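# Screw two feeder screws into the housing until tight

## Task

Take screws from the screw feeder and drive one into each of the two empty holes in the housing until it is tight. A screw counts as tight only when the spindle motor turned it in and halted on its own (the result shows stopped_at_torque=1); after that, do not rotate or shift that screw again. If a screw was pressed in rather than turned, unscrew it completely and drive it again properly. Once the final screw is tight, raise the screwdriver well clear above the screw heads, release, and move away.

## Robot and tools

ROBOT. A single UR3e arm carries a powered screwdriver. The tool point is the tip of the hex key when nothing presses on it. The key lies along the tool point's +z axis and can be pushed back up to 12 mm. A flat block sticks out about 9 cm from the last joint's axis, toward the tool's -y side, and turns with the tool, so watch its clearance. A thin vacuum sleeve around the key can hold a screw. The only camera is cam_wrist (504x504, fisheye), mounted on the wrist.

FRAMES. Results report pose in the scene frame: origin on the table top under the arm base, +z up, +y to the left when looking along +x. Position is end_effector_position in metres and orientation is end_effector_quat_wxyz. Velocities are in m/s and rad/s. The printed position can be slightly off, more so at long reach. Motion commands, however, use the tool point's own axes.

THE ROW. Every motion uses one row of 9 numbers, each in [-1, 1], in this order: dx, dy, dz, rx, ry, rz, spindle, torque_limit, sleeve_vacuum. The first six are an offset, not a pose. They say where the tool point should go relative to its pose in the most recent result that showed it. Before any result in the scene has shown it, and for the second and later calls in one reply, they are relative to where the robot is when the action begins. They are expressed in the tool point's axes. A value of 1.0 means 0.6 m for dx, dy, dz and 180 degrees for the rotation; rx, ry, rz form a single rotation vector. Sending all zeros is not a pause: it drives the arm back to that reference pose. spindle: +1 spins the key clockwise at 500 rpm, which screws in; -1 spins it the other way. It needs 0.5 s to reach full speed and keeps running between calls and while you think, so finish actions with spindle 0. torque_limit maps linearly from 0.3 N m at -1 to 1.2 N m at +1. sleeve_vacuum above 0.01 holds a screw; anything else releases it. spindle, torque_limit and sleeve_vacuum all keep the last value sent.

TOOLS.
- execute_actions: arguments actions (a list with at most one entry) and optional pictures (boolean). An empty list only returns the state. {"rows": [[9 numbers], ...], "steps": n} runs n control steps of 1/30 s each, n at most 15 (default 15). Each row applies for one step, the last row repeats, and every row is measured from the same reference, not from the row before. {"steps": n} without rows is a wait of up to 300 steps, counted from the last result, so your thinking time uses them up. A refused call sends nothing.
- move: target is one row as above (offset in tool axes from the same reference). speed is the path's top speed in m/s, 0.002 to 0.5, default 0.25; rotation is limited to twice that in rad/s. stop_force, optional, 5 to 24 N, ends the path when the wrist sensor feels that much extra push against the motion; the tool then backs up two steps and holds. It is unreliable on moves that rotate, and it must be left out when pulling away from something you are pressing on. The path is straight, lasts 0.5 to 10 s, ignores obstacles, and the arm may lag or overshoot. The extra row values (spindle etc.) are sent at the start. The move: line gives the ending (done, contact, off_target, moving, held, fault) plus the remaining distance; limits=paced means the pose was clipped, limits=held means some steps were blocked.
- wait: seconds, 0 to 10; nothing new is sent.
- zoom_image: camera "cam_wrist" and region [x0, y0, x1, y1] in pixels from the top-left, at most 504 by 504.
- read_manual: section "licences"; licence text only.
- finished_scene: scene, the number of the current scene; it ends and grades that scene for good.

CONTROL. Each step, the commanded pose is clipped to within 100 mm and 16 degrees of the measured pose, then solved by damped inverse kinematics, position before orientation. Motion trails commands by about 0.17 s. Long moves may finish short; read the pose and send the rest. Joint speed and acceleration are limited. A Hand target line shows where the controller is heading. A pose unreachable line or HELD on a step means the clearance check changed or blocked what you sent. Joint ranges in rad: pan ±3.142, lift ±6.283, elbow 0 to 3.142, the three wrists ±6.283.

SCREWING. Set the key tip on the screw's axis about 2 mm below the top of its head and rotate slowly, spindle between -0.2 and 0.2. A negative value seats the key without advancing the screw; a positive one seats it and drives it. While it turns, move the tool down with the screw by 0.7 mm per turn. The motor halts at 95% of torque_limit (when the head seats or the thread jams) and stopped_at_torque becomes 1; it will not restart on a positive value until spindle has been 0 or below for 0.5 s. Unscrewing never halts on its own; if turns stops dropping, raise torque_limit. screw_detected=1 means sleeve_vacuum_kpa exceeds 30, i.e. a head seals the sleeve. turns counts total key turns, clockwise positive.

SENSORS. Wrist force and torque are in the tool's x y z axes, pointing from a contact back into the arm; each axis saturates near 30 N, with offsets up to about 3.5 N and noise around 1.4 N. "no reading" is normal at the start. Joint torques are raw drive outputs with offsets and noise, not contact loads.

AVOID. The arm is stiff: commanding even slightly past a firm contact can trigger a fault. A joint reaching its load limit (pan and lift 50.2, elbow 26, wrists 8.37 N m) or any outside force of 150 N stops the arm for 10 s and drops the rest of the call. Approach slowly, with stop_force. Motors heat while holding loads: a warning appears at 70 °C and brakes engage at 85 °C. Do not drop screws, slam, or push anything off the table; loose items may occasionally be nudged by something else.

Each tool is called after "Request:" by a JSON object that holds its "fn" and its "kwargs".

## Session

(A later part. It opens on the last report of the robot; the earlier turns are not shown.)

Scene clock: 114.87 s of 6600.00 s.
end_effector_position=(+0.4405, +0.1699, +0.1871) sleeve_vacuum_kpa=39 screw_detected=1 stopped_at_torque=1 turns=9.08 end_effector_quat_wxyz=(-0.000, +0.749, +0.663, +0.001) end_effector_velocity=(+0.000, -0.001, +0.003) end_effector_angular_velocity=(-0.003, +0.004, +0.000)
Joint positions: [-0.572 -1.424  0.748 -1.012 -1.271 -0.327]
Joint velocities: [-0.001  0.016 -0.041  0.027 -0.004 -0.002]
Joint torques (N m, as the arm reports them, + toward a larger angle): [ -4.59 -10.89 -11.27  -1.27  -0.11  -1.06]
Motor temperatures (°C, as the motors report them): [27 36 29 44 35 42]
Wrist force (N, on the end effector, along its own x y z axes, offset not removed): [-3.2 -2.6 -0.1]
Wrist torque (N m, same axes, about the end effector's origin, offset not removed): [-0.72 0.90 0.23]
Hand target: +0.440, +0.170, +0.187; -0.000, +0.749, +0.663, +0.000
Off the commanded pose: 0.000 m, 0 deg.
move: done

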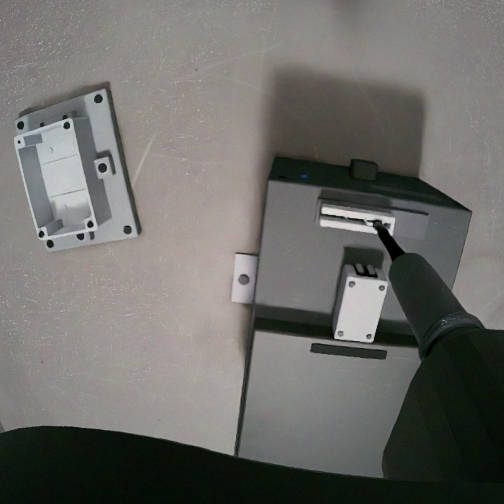

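Request:
{"fn": "move", "kwargs": {"target": [-0.26,-0.031,0,0,0,0,0,0,1], "speed": 0.15}}

Request:
{"fn": "move", "kwargs": {"target": [-0.335,0,0.178,0,0,0,0,0,1], "speed": 0.12}}

Request:
{"fn": "zoom_image", "kwargs": {"camera": "cam_wrist", "region": [330,180,430,280]}}

Scene clock: 124.83 s of 6600.00 s.
end_effector_position=(+0.4030, +0.0175, +0.1867) sleeve_vacuum_kpa=39 screw_detected=1 stopped_at_torque=1 turns=9.08 end_effector_quat_wxyz=(-0.000, +0.749, +0.663, +0.000) end_effector_velocity=(-0.000, -0.002, +0.000) end_effector_angular_velocity=(+0.001, -0.002, +0.000)
Joint positions: [-1.034 -1.465  0.958 -1.029 -1.252 -0.813]
Joint velocities: [-0.006  0.001  0.002 -0.001  0.002 -0.007]
Joint torques (N m, as the arm reports them, + toward a larger angle): [-5.85 -8.53 -8.31 -2.62  1.45 -1.06]
Motor temperatures (°C, as the motors report them): [27 36 29 44 35 42]
Wrist force (N, on the end effector, along its own x y z axes, offset not removed): [-3.3 -2.4 -0.4]
Wrist torque (N m, same axes, about the end effector's origin, offset not removed): [-0.64 0.86 0.21]
Hand target: +0.403, +0.017, +0.187; -0.000, +0.749, +0.663, +0.000
Off the commanded pose: 0.000 m, 0 deg.
After step 90, 5.37 s passed at rest.
move: done

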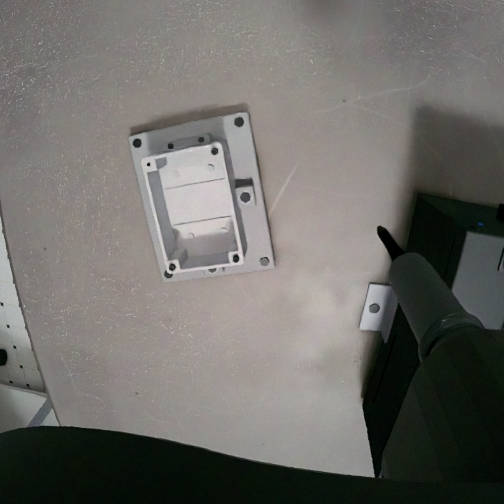

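Scene clock: 127.27 s of 6600.00 s.
end_effector_position=(+0.3786, -0.1817, +0.0795) sleeve_vacuum_kpa=39 screw_detected=1 stopped_at_torque=1 turns=9.08 end_effector_quat_wxyz=(-0.000, +0.749, +0.663, +0.000) end_effector_velocity=(-0.000, -0.002, -0.001) end_effector_angular_velocity=(-0.000, +0.000, -0.001)
Joint positions: [-1.26  -1.047  1.088 -1.505 -1.269 -1.05 ]
Joint velocities: [-0.002  0.008 -0.007 -0.001 -0.    -0.001]
Joint torques (N m, as the arm reports them, + toward a larger angle): [ -8.71 -15.11 -12.34  -2.47  -0.47  -0.98]
Motor temperatures (°C, as the motors report them): [27 36 29 44 35 42]
Wrist force (N, on the end effector, along its own x y z axes, offset not removed): [-2.4 -2.6 -0.5]
Wrist torque (N m, same axes, about the end effector's origin, offset not removed): [-0.72 0.62 0.19]
Hand target: +0.379, -0.182, +0.079; -0.000, +0.749, +0.663, +0.000
Off the commanded pose: 0.000 m, 0 deg.
move: done

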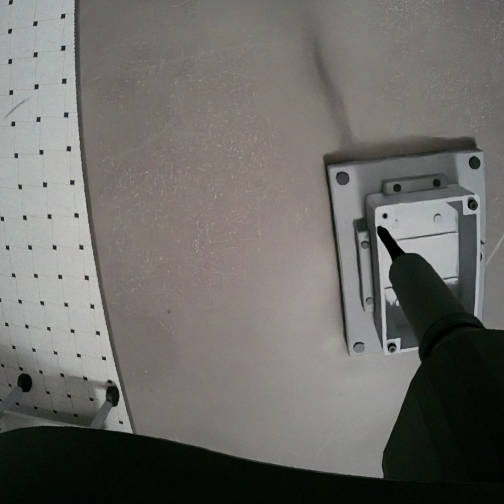

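Region (330, 180, 430, 280) of cam_wrist's 504x504 image, scaled by 5.040, with more detail than that image has.

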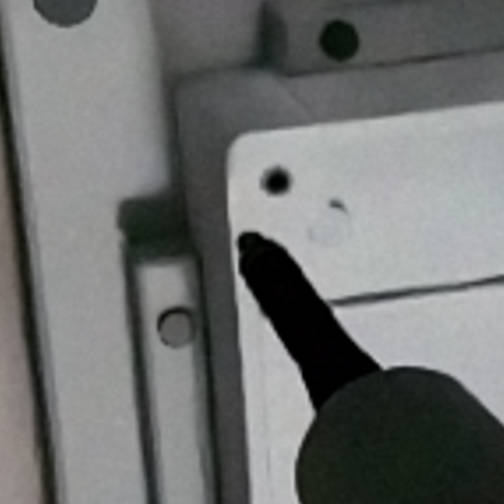

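Request:
{"fn": "move", "kwargs": {"target": [0.0085,-0.0104,0,0,0,0,0,0,1], "speed": 0.01}}

Request:
{"fn": "zoom_image", "kwargs": {"camera": "cam_wrist", "region": [330,180,430,280]}}

Request:
{"fn": "move", "kwargs": {"target": [0,0,0.024,0,0,0,0,0,1], "speed": 0.005}}

Request:
{"fn": "move", "kwargs": {"target": [0,0,0.007,0,0,0,0.3,0,1], "speed": 0.002}}

Request:
{"fn": "execute_actions", "kwargs": {"actions": [{"rows":[[0,0,0,0,0,0,0,0,1]],"steps":3}], "pictures": false}}

Scene clock: 137.00 s of 6600.00 s.
end_effector_position=(+0.3732, -0.1760, +0.0795) sleeve_vacuum_kpa=39 screw_detected=1 stopped_at_torque=1 turns=9.08 end_effector_quat_wxyz=(-0.000, +0.749, +0.663, +0.000) end_effector_velocity=(-0.002, +0.002, -0.000) end_effector_angular_velocity=(-0.000, +0.000, -0.001)
Joint positions: [-1.267 -1.085  1.145 -1.522 -1.269 -1.057]
Joint velocities: [-0.002 -0.011  0.017 -0.005 -0.001 -0.001]
Joint torques (N m, as the arm reports them, + toward a larger angle): [ -8.5  -19.59  -9.04  -2.45  -0.44  -1.07]
Motor temperatures (°C, as the motors report them): [27 36 29 44 35 42]
Wrist force (N, on the end effector, along its own x y z axes, offset not removed): [-2.4 -2.6 0.0]
Wrist torque (N m, same axes, about the end effector's origin, offset not removed): [-0.71 0.64 0.23]
Hand target: +0.373, -0.176, +0.080; -0.000, +0.749, +0.663, +0.000
Off the commanded pose: 0.000 m, 0 deg.
After step 90, 5.70 s passed at rest.
move: done

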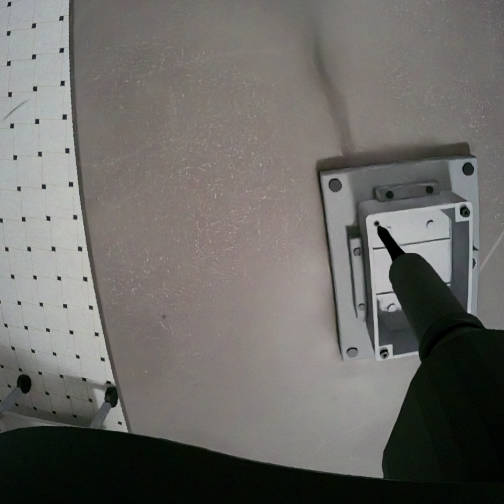

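Region (330, 180, 430, 280) of cam_wrist's 504x504 image, scaled by 5.040, with more detail than that image has.

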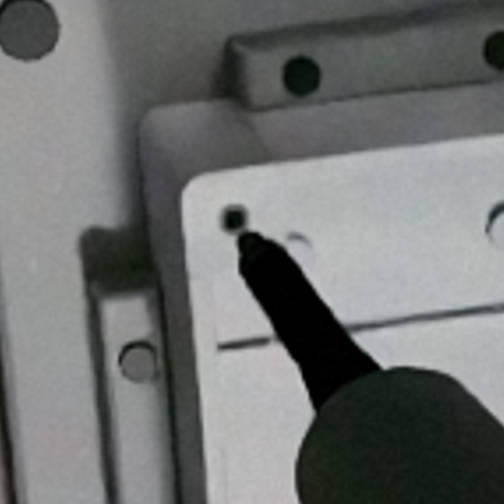

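Scene clock: 140.10 s of 6600.00 s.
end_effector_position=(+0.3732, -0.1760, +0.0652) sleeve_vacuum_kpa=39 screw_detected=1 stopped_at_torque=1 turns=9.08 end_effector_quat_wxyz=(-0.000, +0.749, +0.663, +0.000) end_effector_velocity=(+0.000, +0.000, -0.001) end_effector_angular_velocity=(-0.001, -0.000, +0.000)
Joint positions: [-1.256 -1.079  1.203 -1.588 -1.268 -1.046]
Joint velocities: [ 0.001 -0.     0.005 -0.006  0.     0.001]
Joint torques (N m, as the arm reports them, + toward a larger angle): [ -3.08 -13.15  -8.35  -2.57   1.07   1.07]
Motor temperatures (°C, as the motors report them): [27 36 29 44 35 42]
Wrist force (N, on the end effector, along its own x y z axes, offset not removed): [-2.1 -2.8 -5.4]
Wrist torque (N m, same axes, about the end effector's origin, offset not removed): [-0.68 0.63 0.22]
Hand target: +0.373, -0.176, +0.065; -0.000, +0.749, +0.663, +0.000
Off the commanded pose: 0.000 m, 0 deg.
move: done

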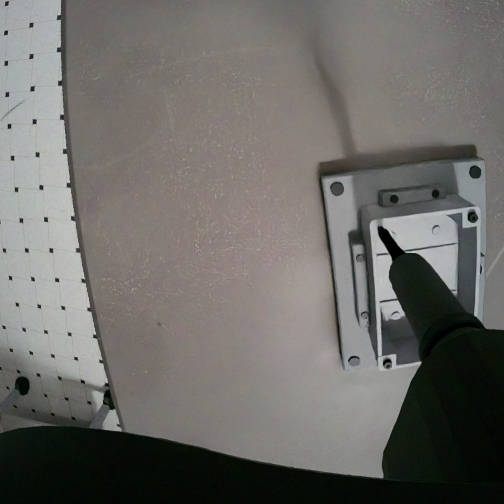

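Scene clock: 142.43 s of 6600.00 s.
end_effector_position=(+0.3732, -0.1760, +0.0611) sleeve_vacuum_kpa=40 screw_detected=1 stopped_at_torque=0 turns=14.76 end_effector_quat_wxyz=(-0.000, +0.749, +0.663, +0.000) end_effector_velocity=(+0.000, +0.001, -0.001) end_effector_angular_velocity=(+0.001, +0.001, +0.002)
Joint positions: [-1.253 -1.077  1.218 -1.607 -1.268 -1.043]
Joint velocities: [ 0.002  0.001  0.002 -0.002 -0.     0.   ]
Joint torques (N m, as the arm reports them, + toward a larger angle): [ -3.13 -12.91  -8.56  -2.56   1.02   1.12]
Motor temperatures (°C, as the motors report them): [27 36 29 44 35 42]
Wrist force (N, on the end effector, along its own x y z axes, offset not removed): [-1.9 -2.6 -5.8]
Wrist torque (N m, same axes, about the end effector's origin, offset not removed): [-0.59 0.58 0.18]
Hand target: +0.373, -0.176, +0.061; -0.000, +0.749, +0.663, +0.000
Off the commanded pose: 0.000 m, 0 deg.
move: done

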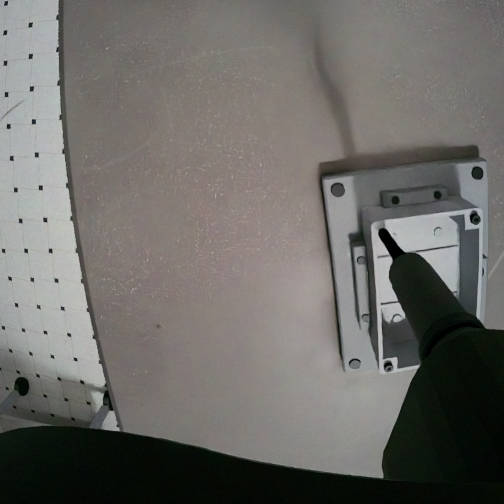

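Scene clock: 142.53 s of 6600.00 s.
end_effector_position=(+0.3732, -0.1760, +0.0610) sleeve_vacuum_kpa=40 screw_detected=1 stopped_at_torque=0 turns=14.76 end_effector_quat_wxyz=(-0.000, +0.749, +0.663, +0.000) end_effector_velocity=(-0.000, +0.000, -0.000) end_effector_angular_velocity=(+0.001, +0.001, +0.000)
Joint positions: [-1.253 -1.077  1.218 -1.607 -1.268 -1.043]
Joint velocities: [ 0.     0.001 -0.     0.001 -0.    -0.   ]
Joint torques (N m, as the arm reports them, + toward a larger angle): [ -3.21 -12.97  -8.44  -2.46   1.06   1.08]
Motor temperatures (°C, as the motors report them): [27 36 29 44 35 42]
Wrist force (N, on the end effector, along its own x y z axes, offset not removed): [-2.4 -2.9 -5.5]
Wrist torque (N m, same axes, about the end effector's origin, offset not removed): [-0.73 0.77 0.17]
Hand target: +0.373, -0.176, +0.061; -0.000, +0.749, +0.663, +0.000
Off the commanded pose: 0.000 m, 0 deg.
Steps of this call (steps 1 to 3: all 3 steps of this action). Readings (end_effector_position | what the end effector reports):
1: (+0.3732, -0.1760, +0.0610) | sleeve_vacuum_kpa=40 screw_detected=1 stopped_at_torque=0 turns=14.76
2: (+0.3732, -0.1760, +0.0610) | sleeve_vacuum_kpa=40 screw_detected=1 stopped_at_torque=0 turns=14.76
3: the state above

Request:
{"fn": "move", "kwargs": {"target": [0,0,0.011,0,0,0,0.35,0,1], "speed": 0.002}}

Request:
{"fn": "move", "kwargs": {"target": [0,0,-0.025,0,0,0,0,0,0], "speed": 0.02}}

Request:
{"fn": "move", "kwargs": {"target": [0.1,-0.05,-0.14,0,0,0,0,0,0], "speed": 0.1}}

Scene clock: 151.60 s of 6600.00 s.
end_effector_position=(+0.3732, -0.1760, +0.0545) sleeve_vacuum_kpa=40 screw_detected=1 stopped_at_torque=1 turns=22.90 end_effector_quat_wxyz=(-0.000, +0.749, +0.663, +0.000) end_effector_velocity=(+0.000, +0.001, -0.001) end_effector_angular_velocity=(+0.002, -0.000, -0.001)
Joint positions: [-1.249 -1.073  1.242 -1.636 -1.267 -1.038]
Joint velocities: [ 0.001  0.001  0.002 -0.001  0.001  0.001]
Joint torques (N m, as the arm reports them, + toward a larger angle): [ -2.94 -12.94  -8.27  -2.62   1.02   1.16]
Motor temperatures (°C, as the motors report them): [27 36 29 44 35 42]
Wrist force (N, on the end effector, along its own x y z axes, offset not removed): [-2.2 -2.9 -5.9]
Wrist torque (N m, same axes, about the end effector's origin, offset not removed): [-0.62 0.76 0.25]
Hand target: +0.373, -0.176, +0.054; -0.000, +0.749, +0.663, +0.000
Off the commanded pose: 0.000 m, 0 deg.
After step 90, 2.53 s passed at rest.
move: done

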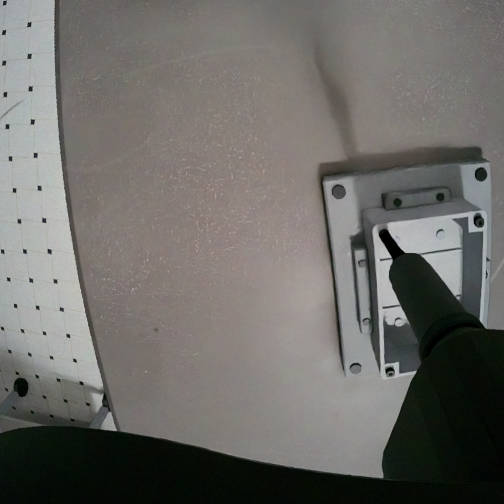

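Scene clock: 152.63 s of 6600.00 s.
end_effector_position=(+0.3732, -0.1760, +0.0693) sleeve_vacuum_kpa=0 screw_detected=0 stopped_at_torque=1 turns=22.90 end_effector_quat_wxyz=(-0.000, +0.749, +0.663, +0.000) end_effector_velocity=(+0.000, +0.000, +0.003) end_effector_angular_velocity=(+0.001, -0.000, -0.000)
Joint positions: [-1.259 -1.081  1.187 -1.57  -1.269 -1.049]
Joint velocities: [-0.001 -0.001 -0.011  0.013  0.    -0.001]
Joint torques (N m, as the arm reports them, + toward a larger angle): [ -8.45 -18.53 -12.45  -0.85  -0.44  -0.94]
Motor temperatures (°C, as the motors report them): [27 36 29 44 35 42]
Wrist force (N, on the end effector, along its own x y z axes, offset not removed): [-2.7 -2.4 -0.7]
Wrist torque (N m, same axes, about the end effector's origin, offset not removed): [-0.65 0.68 0.22]
Hand target: +0.373, -0.176, +0.069; -0.000, +0.749, +0.663, +0.000
Off the commanded pose: 0.000 m, 0 deg.
move: done

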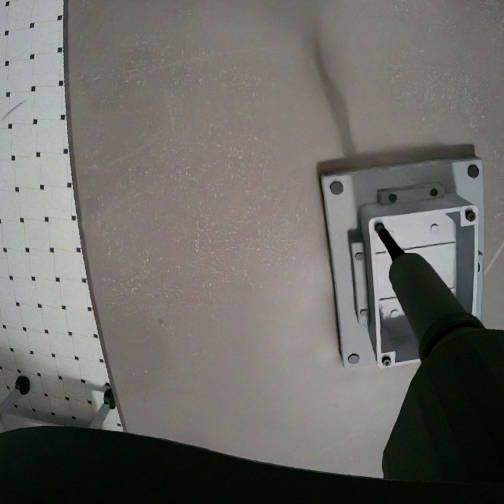

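Scene clock: 154.20 s of 6600.00 s.
end_effector_position=(+0.3506, -0.1131, +0.1532) sleeve_vacuum_kpa=0 screw_detected=0 stopped_at_torque=1 turns=22.90 end_effector_quat_wxyz=(-0.000, +0.749, +0.663, +0.000) end_effector_velocity=(-0.000, +0.001, +0.002) end_effector_angular_velocity=(+0.000, -0.001, +0.001)
Joint positions: [-1.321 -1.352  1.143 -1.237 -1.276 -1.113]
Joint velocities: [-0.002 -0.003 -0.007  0.011  0.001 -0.003]
Joint torques (N m, as the arm reports them, + toward a larger angle): [ -7.58 -14.41 -12.17  -0.73  -0.51  -1.11]
Motor temperatures (°C, as the motors report them): [27 36 29 44 35 42]
Wrist force (N, on the end effector, along its own x y z axes, offset not removed): [-3.4 -2.3 -0.7]
Wrist torque (N m, same axes, about the end effector's origin, offset not removed): [-0.64 0.85 0.20]
Hand target: +0.351, -0.113, +0.153; -0.000, +0.749, +0.663, +0.000
Off the commanded pose: 0.000 m, 0 deg.
move: done

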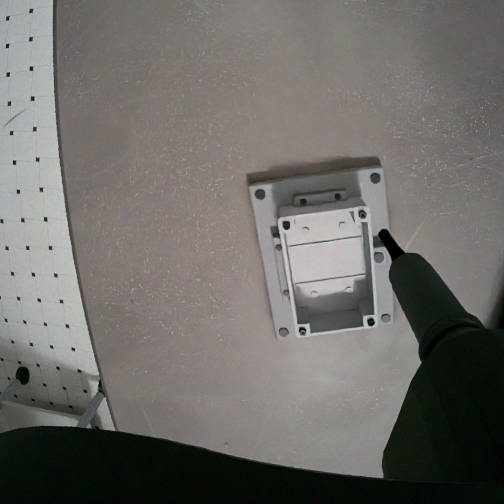

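Request:
{"fn": "finished_scene", "kwargs": {"scene": 2}}

The scene is finished: the task was done.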